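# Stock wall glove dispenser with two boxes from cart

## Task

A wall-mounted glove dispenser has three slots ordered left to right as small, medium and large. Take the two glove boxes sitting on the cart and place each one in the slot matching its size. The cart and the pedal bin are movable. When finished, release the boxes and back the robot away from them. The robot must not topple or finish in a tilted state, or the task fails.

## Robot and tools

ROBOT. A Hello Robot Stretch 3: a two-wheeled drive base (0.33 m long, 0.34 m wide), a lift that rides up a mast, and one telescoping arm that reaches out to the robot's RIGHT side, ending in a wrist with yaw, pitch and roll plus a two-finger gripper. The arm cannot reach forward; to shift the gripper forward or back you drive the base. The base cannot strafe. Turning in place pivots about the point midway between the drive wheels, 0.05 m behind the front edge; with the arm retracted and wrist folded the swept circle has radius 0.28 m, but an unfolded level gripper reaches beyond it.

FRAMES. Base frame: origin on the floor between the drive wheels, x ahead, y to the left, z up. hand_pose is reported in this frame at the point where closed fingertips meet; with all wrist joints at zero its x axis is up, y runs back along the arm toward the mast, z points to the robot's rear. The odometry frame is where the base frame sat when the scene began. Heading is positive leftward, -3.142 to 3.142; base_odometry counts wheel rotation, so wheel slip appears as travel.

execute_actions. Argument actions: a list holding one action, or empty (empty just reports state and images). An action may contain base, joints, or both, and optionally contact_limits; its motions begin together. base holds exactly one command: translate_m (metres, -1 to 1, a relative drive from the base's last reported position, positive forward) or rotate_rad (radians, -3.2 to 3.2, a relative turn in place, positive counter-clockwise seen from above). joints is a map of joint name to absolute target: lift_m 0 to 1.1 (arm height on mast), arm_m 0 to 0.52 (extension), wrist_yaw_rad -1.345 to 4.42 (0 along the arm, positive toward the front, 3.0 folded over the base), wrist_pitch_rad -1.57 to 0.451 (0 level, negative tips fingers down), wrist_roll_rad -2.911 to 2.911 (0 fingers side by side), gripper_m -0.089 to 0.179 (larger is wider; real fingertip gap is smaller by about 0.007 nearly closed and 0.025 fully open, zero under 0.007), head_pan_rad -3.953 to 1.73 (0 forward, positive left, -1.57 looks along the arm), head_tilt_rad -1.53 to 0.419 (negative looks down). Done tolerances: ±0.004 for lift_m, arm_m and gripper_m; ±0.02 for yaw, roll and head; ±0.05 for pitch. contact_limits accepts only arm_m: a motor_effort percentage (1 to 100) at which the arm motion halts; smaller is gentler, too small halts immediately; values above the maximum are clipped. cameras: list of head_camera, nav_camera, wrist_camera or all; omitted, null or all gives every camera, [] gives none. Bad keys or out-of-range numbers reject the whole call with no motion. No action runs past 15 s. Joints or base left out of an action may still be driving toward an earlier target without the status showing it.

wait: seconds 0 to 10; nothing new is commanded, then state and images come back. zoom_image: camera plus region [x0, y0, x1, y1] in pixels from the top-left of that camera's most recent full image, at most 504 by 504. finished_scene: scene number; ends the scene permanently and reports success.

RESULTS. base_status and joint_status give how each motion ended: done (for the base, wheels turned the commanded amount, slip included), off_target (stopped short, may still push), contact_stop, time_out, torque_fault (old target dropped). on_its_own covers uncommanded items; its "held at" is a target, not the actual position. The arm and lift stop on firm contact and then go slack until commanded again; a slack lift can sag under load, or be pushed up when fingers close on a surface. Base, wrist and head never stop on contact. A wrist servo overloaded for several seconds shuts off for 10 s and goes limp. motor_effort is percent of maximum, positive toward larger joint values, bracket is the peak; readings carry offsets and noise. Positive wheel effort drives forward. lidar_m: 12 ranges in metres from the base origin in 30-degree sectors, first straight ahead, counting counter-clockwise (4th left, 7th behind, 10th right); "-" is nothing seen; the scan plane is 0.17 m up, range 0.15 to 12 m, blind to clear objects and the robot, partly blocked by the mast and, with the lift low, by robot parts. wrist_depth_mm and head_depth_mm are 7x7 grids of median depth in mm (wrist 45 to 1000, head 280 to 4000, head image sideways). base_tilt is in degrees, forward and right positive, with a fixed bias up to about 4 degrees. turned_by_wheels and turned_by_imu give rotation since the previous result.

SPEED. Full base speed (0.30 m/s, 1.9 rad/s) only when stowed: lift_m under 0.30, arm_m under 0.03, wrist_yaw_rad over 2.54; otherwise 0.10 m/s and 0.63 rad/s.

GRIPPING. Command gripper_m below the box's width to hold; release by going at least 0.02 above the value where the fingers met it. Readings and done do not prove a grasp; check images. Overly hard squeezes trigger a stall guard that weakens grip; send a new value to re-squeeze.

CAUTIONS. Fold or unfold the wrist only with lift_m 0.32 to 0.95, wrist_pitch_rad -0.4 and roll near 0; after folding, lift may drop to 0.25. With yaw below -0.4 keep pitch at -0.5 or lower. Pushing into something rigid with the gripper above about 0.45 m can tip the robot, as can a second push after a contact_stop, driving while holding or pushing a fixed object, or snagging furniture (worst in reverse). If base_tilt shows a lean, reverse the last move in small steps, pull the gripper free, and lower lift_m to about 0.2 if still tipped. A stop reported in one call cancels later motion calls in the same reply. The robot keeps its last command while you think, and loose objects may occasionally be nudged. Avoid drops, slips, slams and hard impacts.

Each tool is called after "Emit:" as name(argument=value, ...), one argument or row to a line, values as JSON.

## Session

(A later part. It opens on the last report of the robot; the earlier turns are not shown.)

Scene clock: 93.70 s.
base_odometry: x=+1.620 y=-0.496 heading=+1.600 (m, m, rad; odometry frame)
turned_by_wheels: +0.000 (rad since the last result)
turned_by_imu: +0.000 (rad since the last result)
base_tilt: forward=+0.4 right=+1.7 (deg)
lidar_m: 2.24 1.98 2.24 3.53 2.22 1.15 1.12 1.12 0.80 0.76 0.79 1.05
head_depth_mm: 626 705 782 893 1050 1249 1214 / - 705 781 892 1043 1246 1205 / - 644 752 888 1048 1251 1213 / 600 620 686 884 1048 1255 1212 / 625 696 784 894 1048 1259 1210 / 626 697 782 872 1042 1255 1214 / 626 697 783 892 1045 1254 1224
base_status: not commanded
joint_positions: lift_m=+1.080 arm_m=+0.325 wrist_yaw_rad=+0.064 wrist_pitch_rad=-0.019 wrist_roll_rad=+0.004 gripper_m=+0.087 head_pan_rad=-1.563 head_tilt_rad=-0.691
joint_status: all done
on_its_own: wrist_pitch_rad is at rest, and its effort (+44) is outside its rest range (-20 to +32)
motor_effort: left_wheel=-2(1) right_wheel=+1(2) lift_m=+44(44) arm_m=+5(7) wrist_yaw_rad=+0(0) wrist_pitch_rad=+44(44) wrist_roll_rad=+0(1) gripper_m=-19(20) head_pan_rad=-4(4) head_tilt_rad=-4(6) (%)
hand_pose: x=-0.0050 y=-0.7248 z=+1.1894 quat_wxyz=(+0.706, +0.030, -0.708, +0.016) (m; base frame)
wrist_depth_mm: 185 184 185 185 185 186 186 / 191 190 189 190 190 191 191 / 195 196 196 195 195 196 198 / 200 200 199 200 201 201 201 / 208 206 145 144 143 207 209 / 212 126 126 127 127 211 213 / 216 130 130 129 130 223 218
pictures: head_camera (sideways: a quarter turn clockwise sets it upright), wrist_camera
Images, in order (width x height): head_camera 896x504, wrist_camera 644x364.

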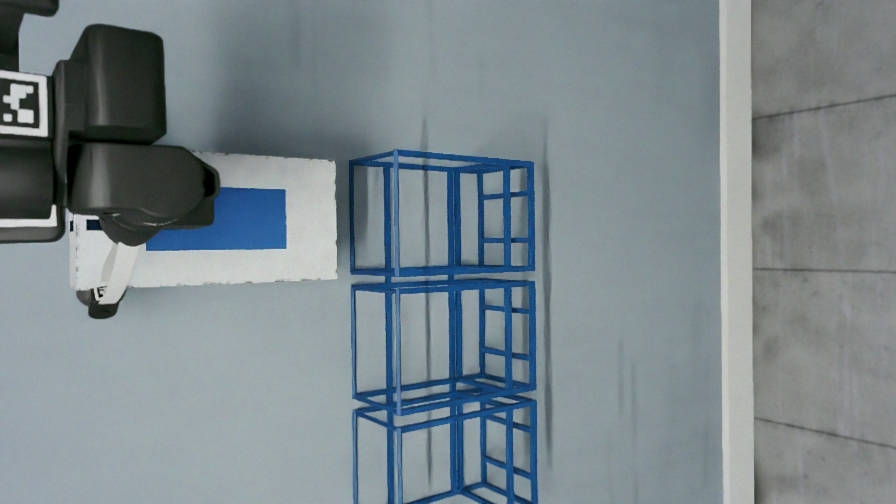

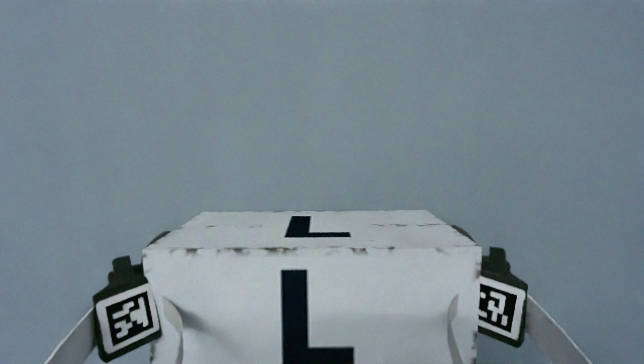

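Emit:
execute_actions(
  actions=[
    {"base":{"translate_m":-0.009},"joints":{"lift_m":1.035}},
  ],
  cameras=["head_camera"],
)

Emit:
zoom_image(
  camera="head_camera",
  region=[280,120,480,320],
)

Scene clock: 109.43 s.
base_odometry: x=+1.620 y=-0.505 heading=+1.599 (m, m, rad; odometry frame)
turned_by_wheels: +0.000 (rad since the last result)
turned_by_imu: +0.001 (rad since the last result)
base_tilt: forward=+0.3 right=+1.7 (deg)
lidar_m: 2.25 1.98 2.25 3.54 2.21 1.14 1.11 1.12 0.80 0.76 0.79 1.05
head_depth_mm: 610 706 784 894 1041 1254 1215 / - - 781 895 1042 1249 1209 / 610 - 710 876 1045 1257 1214 / 618 622 693 876 1040 1255 1211 / 627 698 783 873 1043 1254 1218 / 627 699 783 875 1047 1253 1211 / 626 695 786 898 1047 1255 1223
base_status: done
joint_positions: lift_m=+1.035 arm_m=+0.325 wrist_yaw_rad=+0.064 wrist_pitch_rad=-0.019 wrist_roll_rad=+0.004 gripper_m=+0.087 head_pan_rad=-1.563 head_tilt_rad=-0.691
joint_status: all done
on_its_own: wrist_pitch_rad is at rest, and its effort (+44) is outside its rest range (-20 to +32)
motor_effort: left_wheel=-1(6) right_wheel=+2(4) lift_m=+38(39) arm_m=+5(5) wrist_yaw_rad=+0(1) wrist_pitch_rad=+44(44) wrist_roll_rad=-1(1) gripper_m=-20(19) head_pan_rad=-3(4) head_tilt_rad=-6(4) (%)
hand_pose: x=-0.0050 y=-0.7248 z=+1.1447 quat_wxyz=(+0.706, +0.030, -0.708, +0.016) (m; base frame)
wrist_depth_mm: 185 187 187 186 185 186 189 / 190 190 190 190 190 190 191 / 195 195 197 196 196 198 196 / 201 201 200 203 201 203 201 / 207 206 145 144 143 207 208 / 212 126 126 127 127 210 214 / 216 130 129 129 130 222 221
pictures: head_camera (sideways: a quarter turn clockwise sets it upright)
Images, in order (width x height): head_camera 896x504.

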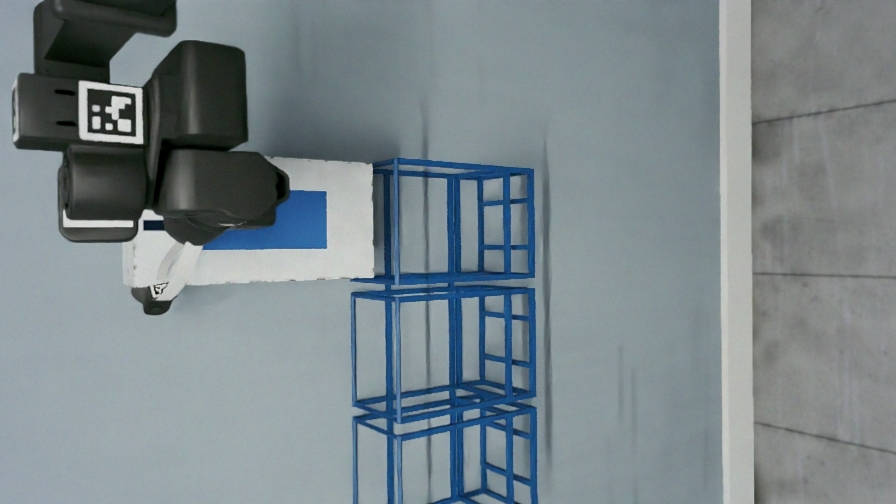

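Region (280, 120, 480, 320) of head_camera's 896x504 image, scaled by 2.520, with more detail than that image has.

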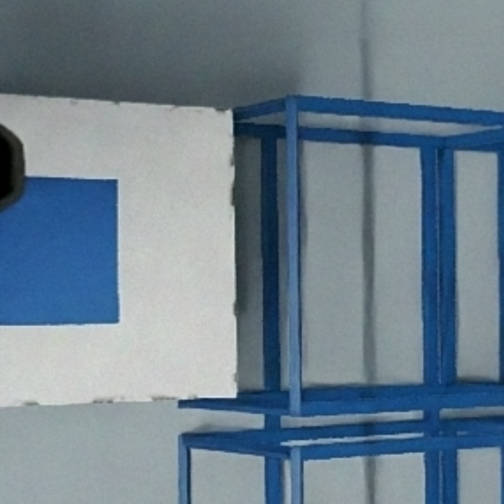

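Emit:
execute_actions(
  actions=[
    {"joints":{"lift_m":0.98}},
  ],
  cameras=["head_camera"],
)

Scene clock: 114.37 s.
base_odometry: x=+1.620 y=-0.505 heading=+1.599 (m, m, rad; odometry frame)
turned_by_wheels: +0.000 (rad since the last result)
turned_by_imu: +0.001 (rad since the last result)
base_tilt: forward=+0.3 right=+1.6 (deg)
lidar_m: 2.25 1.98 2.25 3.53 2.22 1.14 1.11 1.12 0.80 0.76 0.79 1.05
head_depth_mm: 625 - 797 895 1043 1256 1211 / 628 - 812 897 1044 1249 1213 / 625 - 725 879 1047 1254 1214 / 626 665 702 877 1046 1257 1212 / 628 698 781 879 1047 1255 1209 / 625 696 781 874 1041 1247 1215 / 628 695 786 896 1047 1263 1218
base_status: not commanded
joint_positions: lift_m=+0.980 arm_m=+0.325 wrist_yaw_rad=+0.064 wrist_pitch_rad=-0.019 wrist_roll_rad=+0.004 gripper_m=+0.087 head_pan_rad=-1.563 head_tilt_rad=-0.691
joint_status: all done
on_its_own: wrist_pitch_rad is at rest, and its effort (+44) is outside its rest range (-20 to +32)
motor_effort: left_wheel=-1(2) right_wheel=+2(2) lift_m=+37(38) arm_m=+5(5) wrist_yaw_rad=+1(0) wrist_pitch_rad=+44(44) wrist_roll_rad=+0(0) gripper_m=-19(19) head_pan_rad=-4(4) head_tilt_rad=-5(4) (%)
hand_pose: x=-0.0050 y=-0.7248 z=+1.0897 quat_wxyz=(+0.706, +0.030, -0.708, +0.016) (m; base frame)
wrist_depth_mm: 186 184 186 187 187 187 185 / 189 190 190 192 190 191 192 / 196 195 196 196 197 195 198 / 202 198 201 200 202 201 203 / 205 204 145 143 144 206 207 / 213 127 127 127 127 210 214 / 216 130 129 130 130 221 221
pictures: head_camera (sideways: a quarter turn clockwise sets it upright)
Images, in order (width x height): head_camera 896x504.

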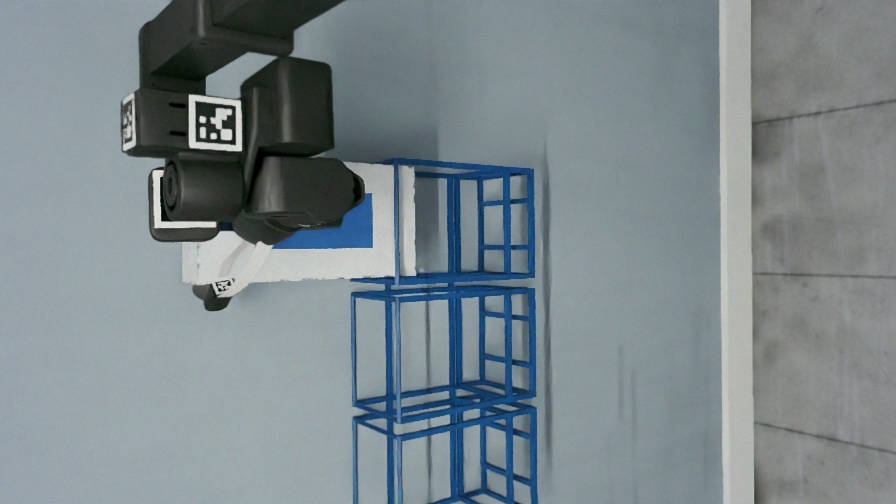

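Emit:
execute_actions(
  actions=[
    {"joints":{"lift_m":0.828}},
  ],
  cameras=["head_camera","wrist_camera"],
)

Scene clock: 120.77 s.
base_odometry: x=+1.620 y=-0.505 heading=+1.599 (m, m, rad; odometry frame)
turned_by_wheels: +0.000 (rad since the last result)
turned_by_imu: +0.001 (rad since the last result)
base_tilt: forward=+0.4 right=+1.7 (deg)
lidar_m: 2.25 1.98 2.25 3.53 2.22 1.14 1.11 1.12 0.80 0.76 0.79 1.05
head_depth_mm: 625 696 783 858 - 1280 1206 / 626 694 773 - 1048 1248 1214 / 625 696 756 - 1045 1258 1207 / 627 697 754 789 1050 1262 1218 / 625 696 784 880 1039 1250 1214 / 628 694 780 876 1047 1256 1216 / 626 697 784 892 1048 1254 1217
base_status: not commanded
joint_positions: lift_m=+0.828 arm_m=+0.325 wrist_yaw_rad=+0.064 wrist_pitch_rad=-0.019 wrist_roll_rad=+0.004 gripper_m=+0.087 head_pan_rad=-1.563 head_tilt_rad=-0.691
joint_status: all done
on_its_own: wrist_pitch_rad is at rest, and its effort (+44) is outside its rest range (-20 to +32)
motor_effort: left_wheel=-2(1) right_wheel=+1(1) lift_m=+37(33) arm_m=+5(5) wrist_yaw_rad=+0(1) wrist_pitch_rad=+44(44) wrist_roll_rad=-1(1) gripper_m=-19(19) head_pan_rad=-4(4) head_tilt_rad=-5(4) (%)
hand_pose: x=-0.0050 y=-0.7248 z=+0.9377 quat_wxyz=(+0.706, +0.030, -0.708, +0.016) (m; base frame)
wrist_depth_mm: 185 185 185 186 185 186 185 / 190 190 191 191 191 191 191 / 194 195 196 197 198 196 197 / 201 201 202 202 200 201 203 / 207 205 145 144 143 207 207 / 210 126 127 127 128 213 215 / 217 130 129 129 129 222 220
pictures: head_camera (sideways: a quarter turn clockwise sets it upright), wrist_camera
Images, in order (width x height): head_camera 896x504, wrist_camera 644x364.

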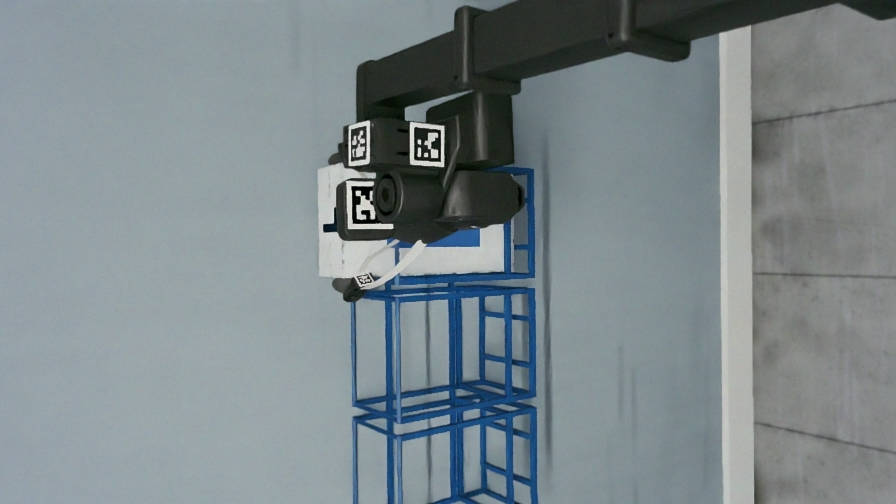

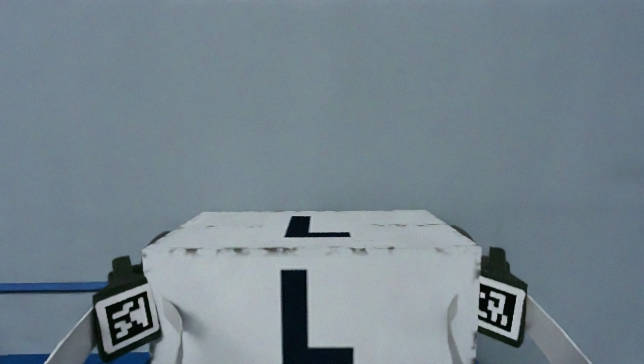

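Emit:
execute_actions(
  actions=[
    {"joints":{"lift_m":0.815}},
  ],
  cameras=[],
)

Emit:
execute_actions(
  actions=[
    {"joints":{"gripper_m":0.179}},
  ],
  cameras=["wrist_camera"],
)

Emit:
execute_actions(
  actions=[
    {"joints":{"lift_m":0.86,"arm_m":0.1}},
  ],
  cameras=["head_camera","wrist_camera"],
)

Scene clock: 125.93 s.
base_odometry: x=+1.620 y=-0.505 heading=+1.599 (m, m, rad; odometry frame)
turned_by_wheels: +0.000 (rad since the last result)
turned_by_imu: +0.001 (rad since the last result)
base_tilt: forward=+0.3 right=+1.7 (deg)
lidar_m: 2.25 1.98 2.25 3.53 2.22 1.14 1.11 1.12 0.80 0.76 0.79 1.05
head_depth_mm: 628 697 783 877 - 1294 1201 / 627 698 777 - 1075 1260 1205 / 626 695 754 - 1060 1264 1210 / 627 697 759 797 1045 1256 1220 / 626 695 783 879 1047 1252 1209 / 627 698 783 875 1046 1260 1216 / 629 696 781 897 1045 1257 1212
base_status: not commanded
joint_positions: lift_m=+0.815 arm_m=+0.325 wrist_yaw_rad=+0.064 wrist_pitch_rad=+0.001 wrist_roll_rad=+0.004 gripper_m=+0.087 head_pan_rad=-1.563 head_tilt_rad=-0.691
joint_status: all done
on_its_own: wrist_pitch_rad is at rest, and its effort (+33) is outside its rest range (-20 to +32)
motor_effort: left_wheel=-2(2) right_wheel=+2(2) lift_m=+34(35) arm_m=+5(5) wrist_yaw_rad=+0(0) wrist_pitch_rad=+33(44) wrist_roll_rad=+0(0) gripper_m=-19(20) head_pan_rad=-4(3) head_tilt_rad=-4(5) (%)
hand_pose: x=-0.0049 y=-0.7253 z=+0.9300 quat_wxyz=(+0.706, +0.023, -0.708, +0.023) (m; base frame)
wrist_depth_mm: 188 187 188 187 188 188 189 / 192 192 193 194 192 193 194 / 196 195 196 196 198 197 199 / 200 200 202 202 203 202 202 / 206 205 144 143 143 207 207 / 212 126 127 127 127 211 213 / 215 130 129 129 130 219 218
pictures: none
No camera images: the call's "cameras" was empty. Leave "cameras" out to get every camera's image.

Scene clock: 127.33 s.
base_odometry: x=+1.620 y=-0.505 heading=+1.599 (m, m, rad; odometry frame)
turned_by_wheels: +0.000 (rad since the last result)
turned_by_imu: +0.000 (rad since the last result)
base_tilt: forward=+0.3 right=+1.6 (deg)
lidar_m: 2.25 1.99 2.26 3.54 2.22 1.14 1.11 1.11 0.80 0.76 0.79 1.05
head_depth_mm: 629 695 783 881 - 1294 1200 / 627 693 768 - 1067 1253 1210 / 627 696 756 - 1047 1261 1215 / 625 697 755 779 1041 1259 1207 / 627 695 783 874 1052 1265 1212 / 629 697 785 882 1048 1254 1224 / 629 696 785 896 1052 1260 1219
base_status: not commanded
joint_positions: lift_m=+0.815 arm_m=+0.325 wrist_yaw_rad=+0.064 wrist_pitch_rad=+0.035 wrist_roll_rad=+0.005 gripper_m=+0.179 head_pan_rad=-1.563 head_tilt_rad=-0.691
joint_status: all done
motor_effort: left_wheel=-2(2) right_wheel=+2(3) lift_m=+35(35) arm_m=+5(5) wrist_yaw_rad=+1(0) wrist_pitch_rad=+14(33) wrist_roll_rad=-1(1) gripper_m=+1(82) head_pan_rad=-3(4) head_tilt_rad=-4(5) (%)
hand_pose: x=-0.0049 y=-0.7260 z=+0.9386 quat_wxyz=(+0.705, +0.011, -0.709, +0.035) (m; base frame)
wrist_depth_mm: 191 192 191 191 191 193 192 / 195 196 195 196 195 195 195 / 197 198 197 198 198 198 199 / 201 201 202 202 202 203 202 / 204 203 205 203 205 206 208 / - 142 130 129 129 208 210 / - 110 110 110 112 113 213
pictures: wrist_camera
Images, in order (width x height): wrist_camera 644x364.

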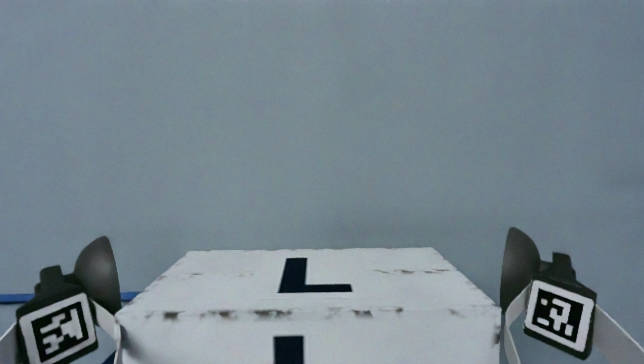

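Scene clock: 130.23 s.
base_odometry: x=+1.620 y=-0.505 heading=+1.599 (m, m, rad; odometry frame)
turned_by_wheels: +0.000 (rad since the last result)
turned_by_imu: +0.000 (rad since the last result)
base_tilt: forward=+0.3 right=+1.6 (deg)
lidar_m: 2.24 1.98 2.25 3.54 2.21 1.14 1.11 1.12 0.80 0.76 0.79 1.05
head_depth_mm: 627 699 789 895 - - 1192 / 626 695 785 899 - - 1214 / 626 696 756 762 - - 1206 / 629 698 759 762 1073 1255 1212 / 626 698 782 867 1049 1258 1218 / 627 695 784 875 1042 1260 1209 / 629 696 786 896 1048 1255 1226
base_status: not commanded
joint_positions: lift_m=+0.860 arm_m=+0.100 wrist_yaw_rad=+0.064 wrist_pitch_rad=+0.037 wrist_roll_rad=+0.005 gripper_m=+0.179 head_pan_rad=-1.563 head_tilt_rad=-0.691
joint_status: all done
motor_effort: left_wheel=-2(2) right_wheel=+1(1) lift_m=+39(39) arm_m=-5(9) wrist_yaw_rad=+0(0) wrist_pitch_rad=+12(14) wrist_roll_rad=-1(1) gripper_m=+0(0) head_pan_rad=-4(4) head_tilt_rad=-5(5) (%)
hand_pose: x=-0.0049 y=-0.5018 z=+0.9839 quat_wxyz=(+0.705, +0.010, -0.709, +0.035) (m; base frame)
wrist_depth_mm: 411 413 407 409 406 411 412 / 418 410 412 417 416 416 417 / 420 422 424 427 434 433 421 / 428 428 441 427 429 435 433 / 435 434 438 378 439 439 442 / 447 443 445 340 451 453 453 / - 457 455 350 462 457 446
pictures: head_camera (sideways: a quarter turn clockwise sets it upright), wrist_camera
Images, in order (width x height): head_camera 896x504, wrist_camera 644x364.

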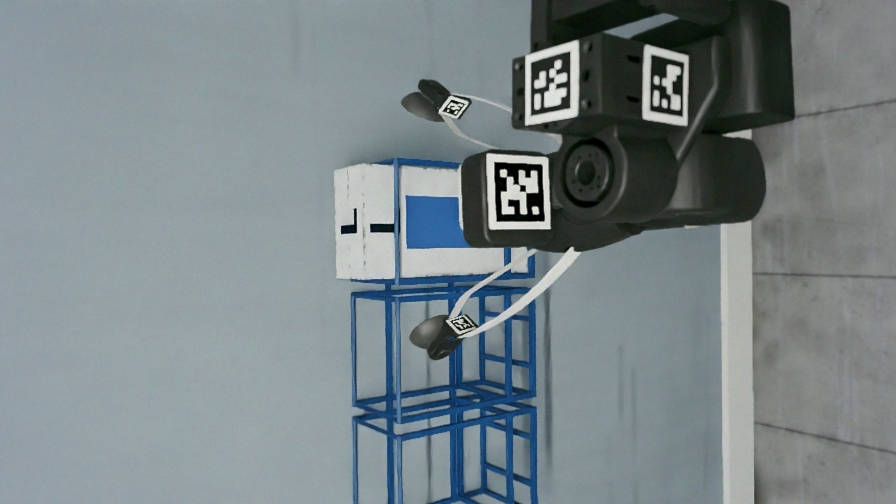

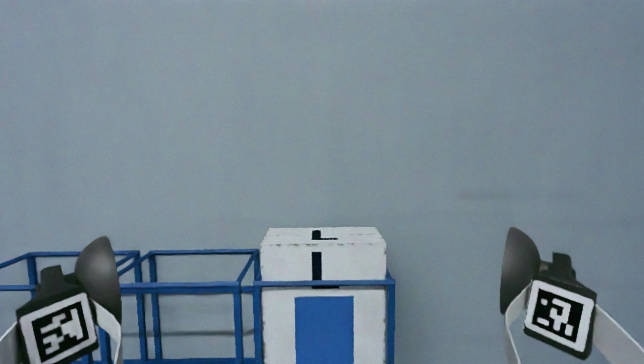

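Emit:
execute_actions(
  actions=[
    {"base":{"rotate_rad":-0.76},"joints":{"arm_m":0.0,"head_pan_rad":-0.8,"wrist_pitch_rad":0,"wrist_yaw_rad":0.045}},
  ],
  cameras=["head_camera"],
)

Emit:
execute_actions(
  actions=[
    {"base":{"translate_m":-0.72},"joints":{"lift_m":0.775,"head_pan_rad":-1.57,"head_tilt_rad":-0.6}},
  ],
  cameras=[],
)

Emit:
execute_actions(
  actions=[
    {"base":{"rotate_rad":-0.61},"joints":{"arm_m":0.12}},
  ],
  cameras=["head_camera","wrist_camera"],
)

Scene clock: 143.87 s.
base_odometry: x=+1.620 y=-0.505 heading=+0.840 (m, m, rad; odometry frame)
turned_by_wheels: -0.760 (rad since the last result)
turned_by_imu: -0.755 (rad since the last result)
base_tilt: forward=+0.3 right=+1.6 (deg)
lidar_m: 0.88 1.52 2.25 1.99 3.28 3.02 1.25 1.11 1.52 0.89 0.76 0.76
head_depth_mm: 625 695 780 894 1040 1250 1211 / 623 693 781 888 1043 1249 1211 / 624 693 755 788 1042 1256 1203 / 624 694 751 771 1044 1249 1213 / 623 692 774 885 1041 1251 1216 / 623 691 780 866 1040 1258 1210 / 623 692 777 896 1033 1248 1216
base_status: done
joint_positions: lift_m=+0.860 arm_m=+0.001 wrist_yaw_rad=+0.047 wrist_pitch_rad=-0.014 wrist_roll_rad=+0.005 gripper_m=+0.179 head_pan_rad=-0.807 head_tilt_rad=-0.691
joint_status: all done
motor_effort: left_wheel=+3(8) right_wheel=-3(7) lift_m=+39(39) arm_m=-5(5) wrist_yaw_rad=-1(1) wrist_pitch_rad=+8(13) wrist_roll_rad=-1(2) gripper_m=+0(0) head_pan_rad=+3(39) head_tilt_rad=-5(4) (%)
hand_pose: x=-0.0094 y=-0.4014 z=+0.9709 quat_wxyz=(+0.706, +0.022, -0.708, +0.011) (m; base frame)
wrist_depth_mm: 467 551 661 809 - - - / 475 546 661 868 - - - / 475 555 671 853 - - - / 488 560 685 911 - - - / 490 575 698 897 - - - / 486 598 706 912 - - - / - 593 719 933 - - -
pictures: head_camera (sideways: a quarter turn clockwise sets it upright)
Images, in order (width x height): head_camera 896x504.

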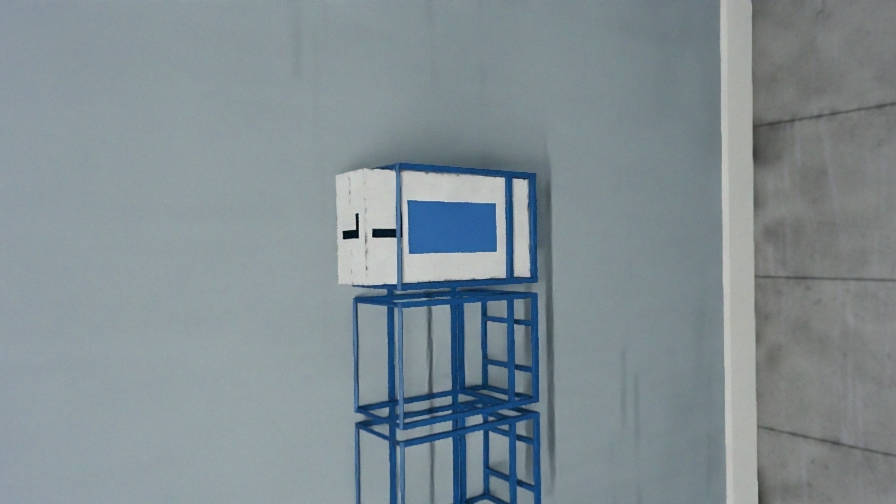

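Scene clock: 152.57 s.
base_odometry: x=+1.140 y=-1.041 heading=+0.840 (m, m, rad; odometry frame)
turned_by_wheels: +0.000 (rad since the last result)
turned_by_imu: -0.001 (rad since the last result)
base_tilt: forward=+0.3 right=+1.6 (deg)
lidar_m: 1.47 2.54 2.23 2.46 3.03 2.05 1.18 0.57 0.58 1.16 1.28 1.28
head_depth_mm: 951 1020 1105 1196 1310 1399 1063 / 1030 1113 1208 1331 1470 1451 1267 / 1117 1219 1337 1484 1661 1497 - / 1228 1343 1494 1693 1792 1513 1296 / 1330 1457 1581 1756 1836 1493 1270 / 1259 1357 1468 1611 1724 1504 1272 / 1176 1245 1351 1465 1601 1512 1266
base_status: done
joint_positions: lift_m=+0.775 arm_m=+0.001 wrist_yaw_rad=+0.047 wrist_pitch_rad=-0.015 wrist_roll_rad=+0.005 gripper_m=+0.179 head_pan_rad=-1.563 head_tilt_rad=-0.606
joint_status: all done
motor_effort: left_wheel=+3(5) right_wheel=-2(6) lift_m=+32(37) arm_m=-5(5) wrist_yaw_rad=-1(1) wrist_pitch_rad=+8(8) wrist_roll_rad=-1(1) gripper_m=+1(0) head_pan_rad=-4(38) head_tilt_rad=+4(18) (%)
hand_pose: x=-0.0094 y=-0.4014 z=+0.8860 quat_wxyz=(+0.706, +0.022, -0.708, +0.011) (m; base frame)
wrist_depth_mm: 882 - - - 906 739 628 / 873 - - - 892 747 648 / 876 - - - 956 781 659 / 901 - - - 948 788 675 / 915 - - - 991 811 585 / 909 - - - - 854 462 / - - - - - 869 454
pictures: none
No camera images: the call's "cameras" was empty. Leave "cameras" out to get every camera's image.

Scene clock: 154.70 s.
base_odometry: x=+1.140 y=-1.041 heading=+0.230 (m, m, rad; odometry frame)
turned_by_wheels: -0.610 (rad since the last result)
turned_by_imu: -0.606 (rad since the last result)
base_tilt: forward=+0.3 right=+1.7 (deg)
lidar_m: 1.28 1.41 2.21 2.23 2.35 3.05 2.42 1.24 0.58 0.58 1.11 1.29
head_depth_mm: 806 884 970 1040 901 736 - / 819 902 989 1069 921 745 - / 837 920 1011 1029 938 - - / 850 933 1034 879 915 990 1141 / 869 954 1060 1194 1266 1414 1242 / 889 975 1088 1224 1397 1510 1271 / 904 1002 1110 1256 1441 1519 1287
base_status: done
joint_positions: lift_m=+0.775 arm_m=+0.120 wrist_yaw_rad=+0.047 wrist_pitch_rad=-0.015 wrist_roll_rad=+0.005 gripper_m=+0.179 head_pan_rad=-1.563 head_tilt_rad=-0.606
joint_status: all done
motor_effort: left_wheel=+3(8) right_wheel=-2(6) lift_m=+31(31) arm_m=+5(5) wrist_yaw_rad=-1(1) wrist_pitch_rad=+8(8) wrist_roll_rad=-1(1) gripper_m=-1(1) head_pan_rad=-4(4) head_tilt_rad=+5(4) (%)
hand_pose: x=-0.0095 y=-0.5202 z=+0.8860 quat_wxyz=(+0.706, +0.022, -0.708, +0.011) (m; base frame)
wrist_depth_mm: 712 677 660 622 604 578 565 / 758 711 678 644 622 590 574 / 768 736 715 681 641 611 584 / 800 754 721 431 651 625 579 / 820 764 742 444 660 634 610 / 861 802 759 463 561 543 623 / - 816 452 469 469 450 636
pictures: head_camera (sideways: a quarter turn clockwise sets it upright), wrist_camera
Images, in order (width x height): head_camera 896x504, wrist_camera 644x364.

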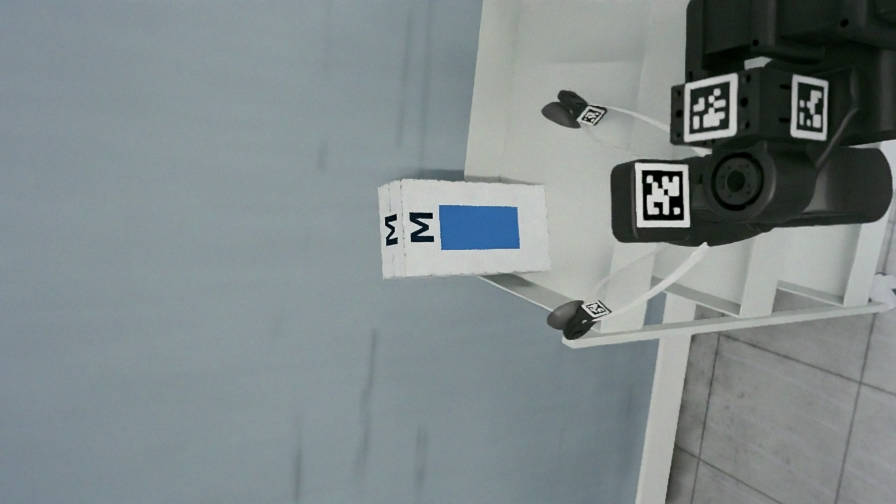

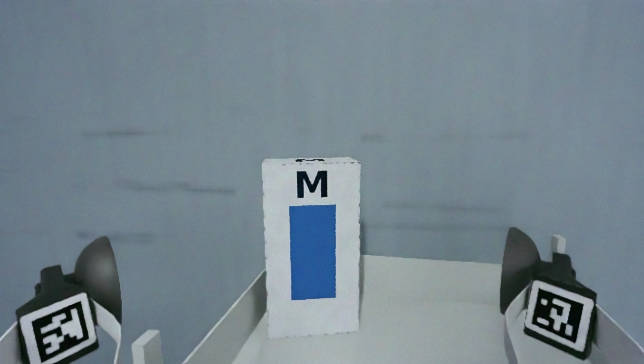

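Emit:
execute_actions(
  actions=[
    {"joints":{"arm_m":0.36,"wrist_yaw_rad":0.115,"lift_m":0.771}},
  ],
  cameras=["wrist_camera"],
)

Scene clock: 162.03 s.
base_odometry: x=+1.140 y=-1.041 heading=+0.230 (m, m, rad; odometry frame)
turned_by_wheels: +0.000 (rad since the last result)
turned_by_imu: +0.001 (rad since the last result)
base_tilt: forward=+0.3 right=+1.7 (deg)
lidar_m: 1.28 1.40 2.21 2.23 2.35 3.05 2.42 1.24 0.58 0.58 1.12 1.29
head_depth_mm: 806 882 969 1045 935 - - / 819 897 988 1081 853 994 1058 / 840 910 1017 942 850 989 1092 / 851 932 1033 860 897 1016 1139 / 869 952 1060 1198 919 1424 1251 / 887 973 1082 1213 1404 1511 1269 / 905 993 1104 1244 1441 1511 1270
base_status: not commanded
joint_positions: lift_m=+0.771 arm_m=+0.360 wrist_yaw_rad=+0.113 wrist_pitch_rad=-0.015 wrist_roll_rad=+0.005 gripper_m=+0.179 head_pan_rad=-1.563 head_tilt_rad=-0.606
joint_status: all done
motor_effort: left_wheel=+3(3) right_wheel=-3(3) lift_m=+31(31) arm_m=+5(5) wrist_yaw_rad=+2(5) wrist_pitch_rad=+8(8) wrist_roll_rad=-2(1) gripper_m=+0(0) head_pan_rad=-4(3) head_tilt_rad=+3(5) (%)
hand_pose: x=+0.0074 y=-0.7588 z=+0.8820 quat_wxyz=(+0.705, +0.046, -0.707, +0.034) (m; base frame)
wrist_depth_mm: 494 477 437 407 382 361 345 / 515 485 451 417 394 368 352 / 534 502 458 433 403 384 362 / 540 500 468 427 407 391 366 / 568 513 192 193 196 401 378 / 603 542 197 198 202 415 378 / - 558 203 203 209 411 390
pictures: wrist_camera
Images, in order (width x height): wrist_camera 644x364.

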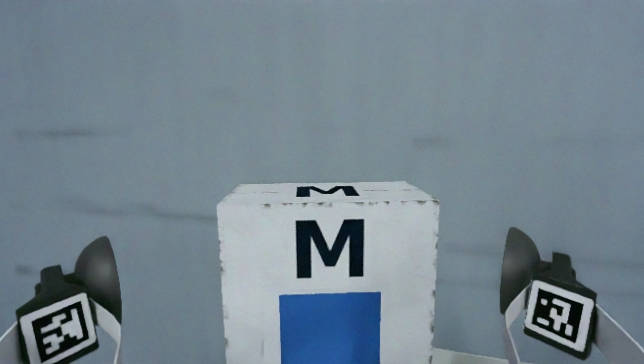

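Emit:
execute_actions(
  actions=[
    {"base":{"translate_m":-0.005},"joints":{"arm_m":0.431}},
  ],
  cameras=["wrist_camera"],
)

Emit:
execute_actions(
  actions=[
    {"joints":{"gripper_m":0.086}},
  ],
  cameras=["wrist_camera"],
)

Emit:
execute_actions(
  actions=[
    {"joints":{"lift_m":0.87,"wrist_pitch_rad":0.06}},
  ],
  cameras=["wrist_camera","head_camera"],
)

Scene clock: 181.97 s.
base_odometry: x=+1.135 y=-1.042 heading=+0.230 (m, m, rad; odometry frame)
turned_by_wheels: +0.000 (rad since the last result)
turned_by_imu: +0.001 (rad since the last result)
base_tilt: forward=+0.3 right=+1.6 (deg)
lidar_m: 1.28 1.41 2.21 2.22 2.36 3.04 2.41 1.24 0.58 0.57 1.11 1.29
head_depth_mm: 806 880 967 1044 932 - - / 821 899 994 1064 878 990 1061 / 838 918 1016 - 879 993 1083 / 855 931 1030 861 908 1012 1142 / 868 951 1055 1194 928 1395 1220 / 881 977 1081 1214 1395 1511 1270 / 905 996 1104 1248 1452 1504 1278
base_status: done
joint_positions: lift_m=+0.771 arm_m=+0.431 wrist_yaw_rad=+0.113 wrist_pitch_rad=-0.015 wrist_roll_rad=+0.005 gripper_m=+0.179 head_pan_rad=-1.563 head_tilt_rad=-0.606
joint_status: all done
motor_effort: left_wheel=+2(4) right_wheel=-2(7) lift_m=+31(32) arm_m=+5(8) wrist_yaw_rad=+2(1) wrist_pitch_rad=+8(8) wrist_roll_rad=-1(1) gripper_m=+0(0) head_pan_rad=-4(4) head_tilt_rad=+3(4) (%)
hand_pose: x=+0.0074 y=-0.8298 z=+0.8820 quat_wxyz=(+0.705, +0.046, -0.707, +0.034) (m; base frame)
wrist_depth_mm: 414 382 360 338 319 304 282 / 424 395 368 344 328 309 293 / 433 408 380 356 332 312 296 / 464 424 395 365 335 324 303 / 467 424 137 135 134 331 311 / 494 120 121 122 125 337 315 / - 124 124 126 128 344 317
pictures: wrist_camera
Images, in order (width x height): wrist_camera 644x364.

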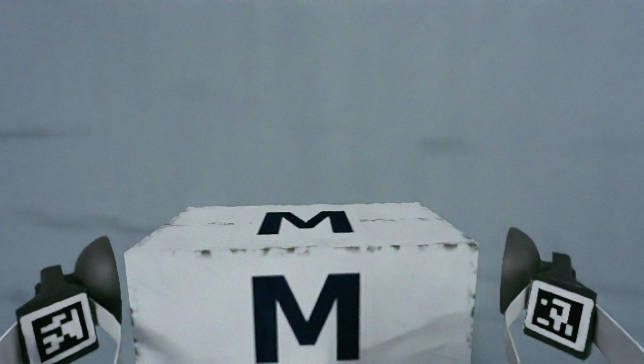

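Scene clock: 183.37 s.
base_odometry: x=+1.135 y=-1.042 heading=+0.230 (m, m, rad; odometry frame)
turned_by_wheels: +0.000 (rad since the last result)
turned_by_imu: +0.000 (rad since the last result)
base_tilt: forward=+0.3 right=+1.7 (deg)
lidar_m: 1.28 1.41 2.21 2.23 2.36 3.04 2.41 1.25 0.58 0.57 1.11 1.29
head_depth_mm: 807 877 966 1047 936 - - / 822 898 991 1067 877 988 1065 / 836 914 1009 - 881 995 1091 / 851 937 1036 880 909 1013 1142 / 865 952 1059 1191 926 1401 1213 / 887 976 1081 1213 1404 1511 1267 / 902 1001 1113 1252 1442 1527 1270
base_status: not commanded
joint_positions: lift_m=+0.771 arm_m=+0.431 wrist_yaw_rad=+0.118 wrist_pitch_rad=-0.015 wrist_roll_rad=+0.005 gripper_m=+0.087 head_pan_rad=-1.563 head_tilt_rad=-0.606
joint_status: all done
motor_effort: left_wheel=+4(4) right_wheel=-4(4) lift_m=+31(31) arm_m=+5(5) wrist_yaw_rad=-2(2) wrist_pitch_rad=+8(8) wrist_roll_rad=-1(1) gripper_m=-20(94) head_pan_rad=-3(3) head_tilt_rad=+3(3) (%)
hand_pose: x=+0.0086 y=-0.8297 z=+0.8820 quat_wxyz=(+0.705, +0.047, -0.707, +0.036) (m; base frame)
wrist_depth_mm: 418 385 362 337 318 298 287 / 425 399 371 343 323 309 289 / 443 413 379 356 335 316 297 / 461 421 394 362 340 322 303 / 475 439 135 134 134 326 307 / 489 124 124 125 127 322 319 / 522 127 127 129 131 345 325
pictures: wrist_camera
Images, in order (width x height): wrist_camera 644x364.

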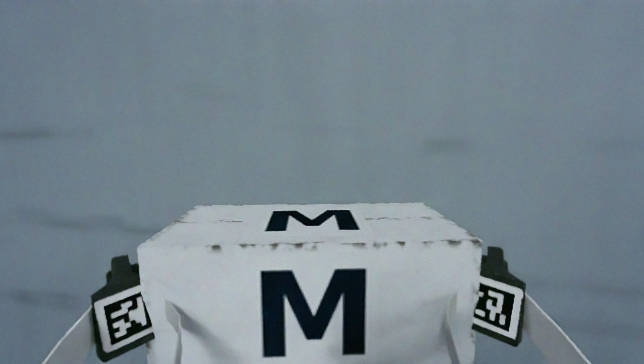

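Scene clock: 185.10 s.
base_odometry: x=+1.135 y=-1.042 heading=+0.230 (m, m, rad; odometry frame)
turned_by_wheels: +0.000 (rad since the last result)
turned_by_imu: +0.000 (rad since the last result)
base_tilt: forward=+0.3 right=+1.7 (deg)
lidar_m: 1.28 1.41 2.21 2.22 2.35 3.04 2.41 1.24 0.58 0.57 1.11 1.29
head_depth_mm: 804 878 967 1033 - 966 943 / 818 897 966 1034 906 985 1064 / 837 919 981 1038 910 989 1087 / 852 934 988 891 911 1020 1135 / 869 950 1050 1189 930 1388 1213 / 884 972 1083 1230 1397 1525 1270 / 900 993 1112 1257 1440 1513 1282
base_status: not commanded
joint_positions: lift_m=+0.870 arm_m=+0.431 wrist_yaw_rad=+0.116 wrist_pitch_rad=-0.018 wrist_roll_rad=+0.005 gripper_m=+0.087 head_pan_rad=-1.563 head_tilt_rad=-0.606
joint_status: wrist_pitch_rad off_target (ended at -0.018, target +0.060); the others done
on_its_own: wrist_pitch_rad is at rest, and its effort (+44) is outside its rest range (-20 to +32)
motor_effort: left_wheel=+4(4) right_wheel=-2(4) lift_m=+44(45) arm_m=+5(5) wrist_yaw_rad=-1(1) wrist_pitch_rad=+44(44) wrist_roll_rad=-1(1) gripper_m=-18(19) head_pan_rad=-4(4) head_tilt_rad=+4(3) (%)
hand_pose: x=+0.0083 y=-0.8296 z=+0.9796 quat_wxyz=(+0.705, +0.048, -0.707, +0.034) (m; base frame)
wrist_depth_mm: 409 381 356 339 316 296 284 / 430 395 367 347 327 305 289 / 443 413 382 352 331 314 297 / 450 424 388 368 344 319 304 / 475 438 140 138 137 322 310 / 491 125 125 127 128 325 320 / 514 127 128 129 130 344 325
pictures: head_camera (sideways: a quarter turn clockwise sets it upright), wrist_camera
Images, in order (width x height): head_camera 896x504, wrist_camera 644x364.

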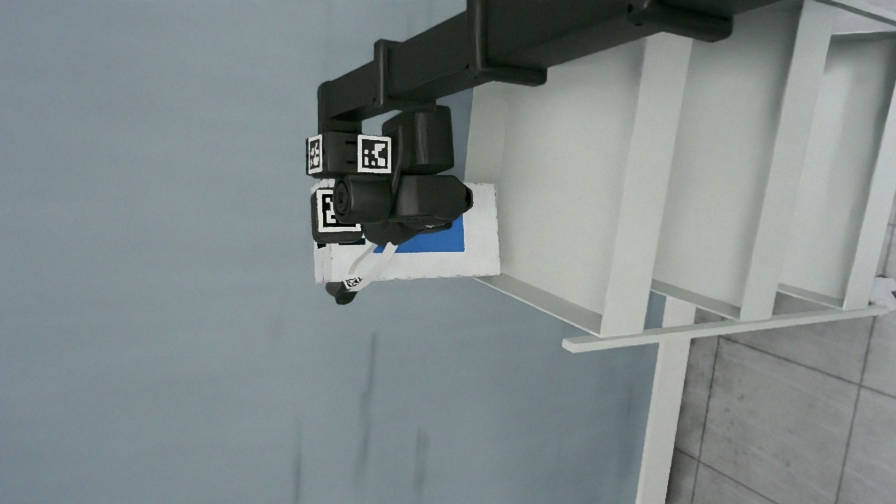

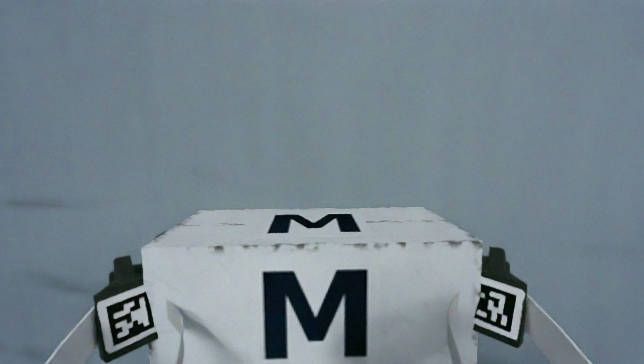

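Emit:
execute_actions(
  actions=[
    {"joints":{"lift_m":1.0,"arm_m":0.3,"wrist_yaw_rad":0.035}},
  ],
  cameras=[],
)

Emit:
execute_actions(
  actions=[
    {"base":{"rotate_rad":0.735},"joints":{"arm_m":0.15,"lift_m":1.08}},
  ],
  cameras=["wrist_camera"],
)

Emit:
execute_actions(
  actions=[
    {"base":{"translate_m":0.845},"joints":{"head_tilt_rad":-0.7}},
  ],
  cameras=[],
)

Emit:
execute_actions(
  actions=[
    {"base":{"rotate_rad":0.635}},
  ],
  cameras=[],
)

Emit:
execute_actions(
  actions=[
    {"joints":{"arm_m":0.31}},
  ],
  cameras=["wrist_camera","head_camera"],
)

Scene clock: 196.73 s.
base_odometry: x=+1.135 y=-1.042 heading=+0.230 (m, m, rad; odometry frame)
turned_by_wheels: +0.000 (rad since the last result)
turned_by_imu: +0.001 (rad since the last result)
base_tilt: forward=+0.3 right=+1.6 (deg)
lidar_m: 1.28 1.42 2.22 2.22 2.35 3.02 2.42 1.24 0.58 0.57 1.11 1.29
head_depth_mm: 807 856 985 1041 905 943 937 / 819 869 - 1067 906 986 1062 / 837 893 - 1024 910 985 1091 / 850 919 652 721 908 1019 1138 / 869 956 1063 1189 928 1398 1212 / 888 975 1081 1213 1391 1523 1276 / 908 998 1109 1245 1439 1522 1280
base_status: not commanded
joint_positions: lift_m=+1.000 arm_m=+0.300 wrist_yaw_rad=+0.035 wrist_pitch_rad=-0.018 wrist_roll_rad=+0.005 gripper_m=+0.087 head_pan_rad=-1.563 head_tilt_rad=-0.606
joint_status: all done
on_its_own: wrist_pitch_rad is at rest, and its effort (+44) is outside its rest range (-20 to +32)
motor_effort: left_wheel=+3(2) right_wheel=-2(4) lift_m=+44(46) arm_m=-6(4) wrist_yaw_rad=+0(7) wrist_pitch_rad=+44(43) wrist_roll_rad=-1(2) gripper_m=-18(20) head_pan_rad=-4(3) head_tilt_rad=+3(2) (%)
hand_pose: x=-0.0126 y=-0.7010 z=+1.1096 quat_wxyz=(+0.706, +0.019, -0.708, +0.006) (m; base frame)
wrist_depth_mm: 510 495 467 449 439 416 407 / 546 502 489 467 449 430 413 / 551 525 501 478 455 435 423 / 560 538 520 489 466 449 433 / 588 565 139 137 137 463 440 / 605 125 125 126 128 464 454 / 624 127 127 129 130 492 473
pictures: none
No camera images: the call's "cameras" was empty. Leave "cameras" out to get every camera's image.

Scene clock: 199.10 s.
base_odometry: x=+1.135 y=-1.042 heading=+0.965 (m, m, rad; odometry frame)
turned_by_wheels: +0.735 (rad since the last result)
turned_by_imu: +0.731 (rad since the last result)
base_tilt: forward=+0.3 right=+1.7 (deg)
lidar_m: 1.60 2.76 2.23 2.68 3.47 1.69 1.10 0.57 0.58 1.26 1.28 1.29
head_depth_mm: - - - 1287 1403 1447 1258 / 1148 - - 1425 1618 1498 1266 / 1247 - - 544 1776 1494 1269 / 1322 453 489 533 1853 1510 1263 / 1256 1340 1484 1638 1787 1498 1272 / 1175 1265 1380 1526 1676 1511 1271 / 1102 1198 1292 1412 1533 1519 1280
base_status: done
joint_positions: lift_m=+1.080 arm_m=+0.150 wrist_yaw_rad=+0.036 wrist_pitch_rad=-0.018 wrist_roll_rad=+0.005 gripper_m=+0.087 head_pan_rad=-1.563 head_tilt_rad=-0.606
joint_status: all done
on_its_own: wrist_pitch_rad is at rest, and its effort (+43) is outside its rest range (-20 to +32)
motor_effort: left_wheel=-1(7) right_wheel=+1(7) lift_m=+44(45) arm_m=-5(7) wrist_yaw_rad=-1(1) wrist_pitch_rad=+43(44) wrist_roll_rad=-1(1) gripper_m=-19(19) head_pan_rad=-4(4) head_tilt_rad=+3(5) (%)
hand_pose: x=-0.0123 y=-0.5510 z=+1.1896 quat_wxyz=(+0.706, +0.019, -0.708, +0.006) (m; base frame)
wrist_depth_mm: 741 841 988 - 916 713 589 / 758 873 - - 901 727 601 / 788 891 - - 920 741 607 / 815 920 - - 956 754 615 / 797 908 140 138 138 759 627 / 812 125 125 126 128 710 625 / 811 128 128 129 130 757 623
pictures: wrist_camera
Images, in order (width x height): wrist_camera 644x364.

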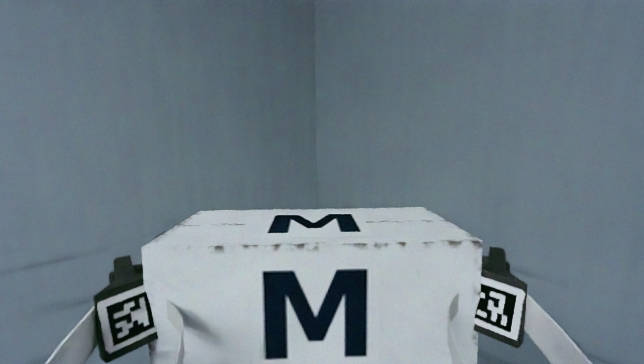

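Scene clock: 208.63 s.
base_odometry: x=+1.616 y=-0.348 heading=+0.965 (m, m, rad; odometry frame)
turned_by_wheels: +0.000 (rad since the last result)
turned_by_imu: +0.002 (rad since the last result)
base_tilt: forward=+0.3 right=+1.7 (deg)
lidar_m: 0.94 1.94 1.89 1.86 3.54 2.80 1.35 1.26 1.27 0.83 0.76 0.76
head_depth_mm: - - 1357 1578 1687 1405 1210 / - - 1227 1380 1597 1404 1212 / - - - 1205 1449 1420 1212 / 759 442 499 1087 1284 1388 1214 / 728 802 897 1005 1147 1320 1215 / 687 747 825 892 1047 1202 1220 / 649 702 752 736 951 1089 1182
base_status: done
joint_positions: lift_m=+1.080 arm_m=+0.150 wrist_yaw_rad=+0.036 wrist_pitch_rad=-0.018 wrist_roll_rad=+0.005 gripper_m=+0.087 head_pan_rad=-1.563 head_tilt_rad=-0.691
joint_status: all done
on_its_own: wrist_pitch_rad is at rest, and its effort (+43) is outside its rest range (-20 to +32)
motor_effort: left_wheel=-2(5) right_wheel=+2(6) lift_m=+46(45) arm_m=-5(6) wrist_yaw_rad=+0(0) wrist_pitch_rad=+43(44) wrist_roll_rad=-1(1) gripper_m=-19(19) head_pan_rad=-3(3) head_tilt_rad=-5(16) (%)
hand_pose: x=-0.0123 y=-0.5510 z=+1.1896 quat_wxyz=(+0.706, +0.019, -0.708, +0.006) (m; base frame)
wrist_depth_mm: 345 399 466 558 692 951 - / 356 405 469 578 725 990 - / 361 405 489 576 749 - - / 365 417 492 596 797 - - / 376 408 140 138 138 - - / 377 125 125 126 128 - - / 378 127 128 129 131 - -
pictures: none
No camera images: the call's "cameras" was empty. Leave "cameras" out to get every camera's image.

Scene clock: 210.77 s.
base_odometry: x=+1.616 y=-0.348 heading=+1.600 (m, m, rad; odometry frame)
turned_by_wheels: +0.635 (rad since the last result)
turned_by_imu: +0.631 (rad since the last result)
base_tilt: forward=+0.3 right=+1.6 (deg)
lidar_m: 2.09 1.85 2.03 3.54 2.45 1.30 1.27 1.11 0.79 0.76 0.78 1.04
head_depth_mm: - - 748 789 1035 1242 1205 / - - 715 766 1034 1242 1209 / - - - 806 1038 1243 1213 / 613 442 501 886 1032 1242 1219 / 622 699 779 885 1034 1252 1211 / 622 693 776 887 1038 1250 1218 / 622 690 778 888 1034 1251 1220
base_status: done
joint_positions: lift_m=+1.080 arm_m=+0.150 wrist_yaw_rad=+0.035 wrist_pitch_rad=-0.018 wrist_roll_rad=+0.005 gripper_m=+0.087 head_pan_rad=-1.563 head_tilt_rad=-0.691
joint_status: not commanded
on_its_own: wrist_pitch_rad is at rest, and its effort (+44) is outside its rest range (-20 to +32)
motor_effort: left_wheel=-2(7) right_wheel=+1(7) lift_m=+45(45) arm_m=-5(6) wrist_yaw_rad=+0(1) wrist_pitch_rad=+44(43) wrist_roll_rad=-1(1) gripper_m=-19(19) head_pan_rad=-4(3) head_tilt_rad=-5(5) (%)
hand_pose: x=-0.0125 y=-0.5510 z=+1.1896 quat_wxyz=(+0.706, +0.019, -0.708, +0.006) (m; base frame)
wrist_depth_mm: 341 340 347 343 348 353 356 / 348 348 354 356 359 362 366 / 356 354 365 368 369 375 374 / 362 369 371 376 382 384 391 / 371 379 139 138 138 389 397 / 382 125 126 127 128 403 408 / 394 127 128 129 130 417 428
pictures: none
No camera images: the call's "cameras" was empty. Leave "cameras" out to get every camera's image.

Scene clock: 213.20 s.
base_odometry: x=+1.616 y=-0.348 heading=+1.600 (m, m, rad; odometry frame)
turned_by_wheels: +0.000 (rad since the last result)
turned_by_imu: +0.000 (rad since the last result)
base_tilt: forward=+0.3 right=+1.7 (deg)
lidar_m: 2.09 1.86 2.03 3.54 2.45 1.30 1.27 1.11 0.79 0.76 0.78 1.04
head_depth_mm: 621 700 750 790 1034 1251 1212 / - 699 748 768 1034 1237 1209 / - 621 668 868 1036 1250 1204 / 598 618 678 886 1035 1250 1210 / 622 691 778 892 1040 1245 1215 / 621 689 776 887 1034 1246 1210 / 622 689 775 889 1036 1242 1220
base_status: not commanded
joint_positions: lift_m=+1.080 arm_m=+0.310 wrist_yaw_rad=+0.035 wrist_pitch_rad=-0.018 wrist_roll_rad=+0.005 gripper_m=+0.087 head_pan_rad=-1.563 head_tilt_rad=-0.691
joint_status: all done
on_its_own: wrist_pitch_rad is at rest, and its effort (+44) is outside its rest range (-20 to +32)
motor_effort: left_wheel=-1(2) right_wheel=+1(1) lift_m=+45(45) arm_m=+5(8) wrist_yaw_rad=+0(0) wrist_pitch_rad=+44(43) wrist_roll_rad=-1(1) gripper_m=-19(19) head_pan_rad=-3(3) head_tilt_rad=-5(5) (%)
hand_pose: x=-0.0125 y=-0.7102 z=+1.1896 quat_wxyz=(+0.706, +0.019, -0.708, +0.006) (m; base frame)
wrist_depth_mm: 189 191 193 195 196 198 200 / 194 195 199 200 202 203 205 / 200 202 203 205 208 209 211 / 205 207 208 212 212 214 217 / 210 211 140 137 138 220 223 / 216 125 125 127 128 227 232 / 222 128 128 129 130 239 237
pictures: head_camera (sideways: a quarter turn clockwise sets it upright), wrist_camera
Images, in order (width x height): head_camera 896x504, wrist_camera 644x364.

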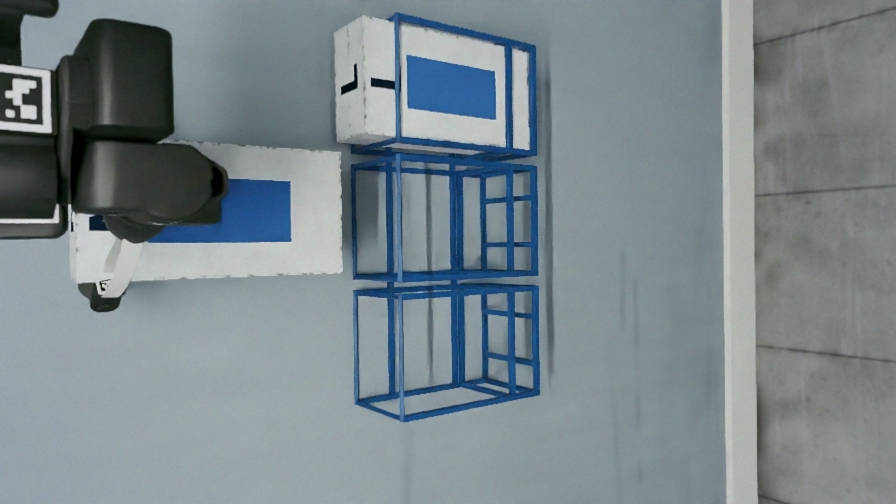

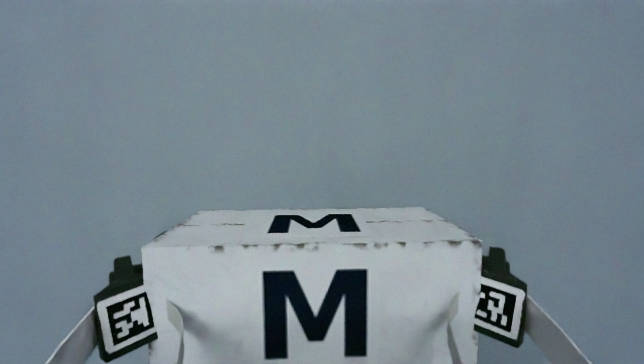

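Emit:
execute_actions(
  actions=[
    {"joints":{"lift_m":1.035,"arm_m":0.32,"wrist_yaw_rad":0.051}},
  ],
  cameras=["head_camera"],
)

Emit:
zoom_image(
  camera="head_camera",
  region=[280,120,480,320],
)

Scene clock: 219.80 s.
base_odometry: x=+1.616 y=-0.348 heading=+1.600 (m, m, rad; odometry frame)
turned_by_wheels: +0.000 (rad since the last result)
turned_by_imu: +0.001 (rad since the last result)
base_tilt: forward=+0.3 right=+1.7 (deg)
lidar_m: 2.09 1.86 2.03 3.55 2.45 1.30 1.27 1.11 0.79 0.76 0.78 1.04
head_depth_mm: 605 690 748 790 1031 1241 1201 / - - 750 767 1035 1242 1209 / 604 - 704 868 1038 1247 1204 / 614 613 692 890 1035 1244 1204 / 621 694 776 890 1035 1252 1209 / 621 689 774 888 1041 1245 1215 / 622 690 777 892 1037 1248 1217
base_status: not commanded
joint_positions: lift_m=+1.035 arm_m=+0.320 wrist_yaw_rad=+0.050 wrist_pitch_rad=-0.018 wrist_roll_rad=+0.005 gripper_m=+0.087 head_pan_rad=-1.563 head_tilt_rad=-0.691
joint_status: all done
on_its_own: wrist_pitch_rad is at rest, and its effort (+44) is outside its rest range (-20 to +32)
motor_effort: left_wheel=-1(3) right_wheel=+2(2) lift_m=+38(41) arm_m=+5(6) wrist_yaw_rad=+1(4) wrist_pitch_rad=+44(43) wrist_roll_rad=-1(1) gripper_m=-19(19) head_pan_rad=-4(4) head_tilt_rad=-4(5) (%)
hand_pose: x=-0.0088 y=-0.7201 z=+1.1449 quat_wxyz=(+0.706, +0.024, -0.708, +0.011) (m; base frame)
wrist_depth_mm: 182 182 184 185 185 189 188 / 186 188 189 190 191 192 192 / 191 194 194 194 196 198 198 / 197 198 199 200 202 204 204 / 203 203 140 137 138 207 210 / 208 125 125 127 128 211 216 / 214 127 128 130 131 225 221
pictures: head_camera (sideways: a quarter turn clockwise sets it upright)
Images, in order (width x height): head_camera 896x504.

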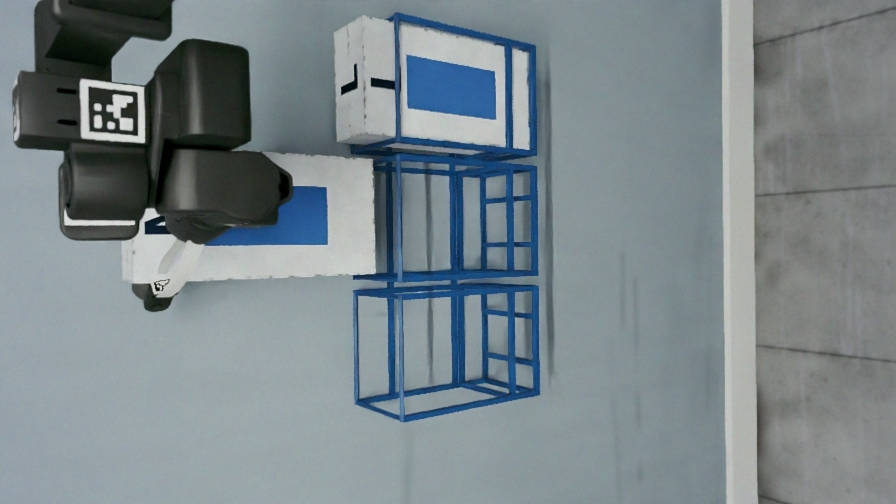

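Region (280, 120, 480, 320) of head_camera's 896x504 image, scaled by 2.520, with more detail than that image has.

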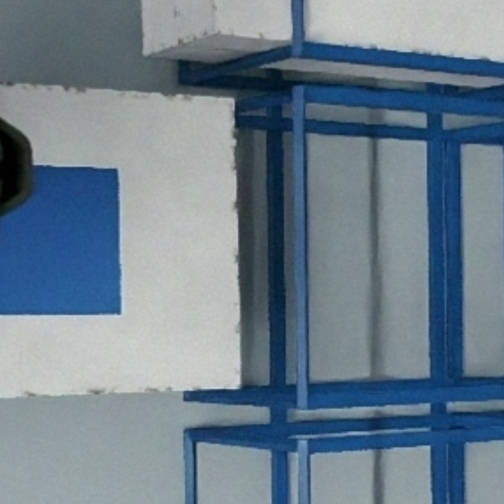

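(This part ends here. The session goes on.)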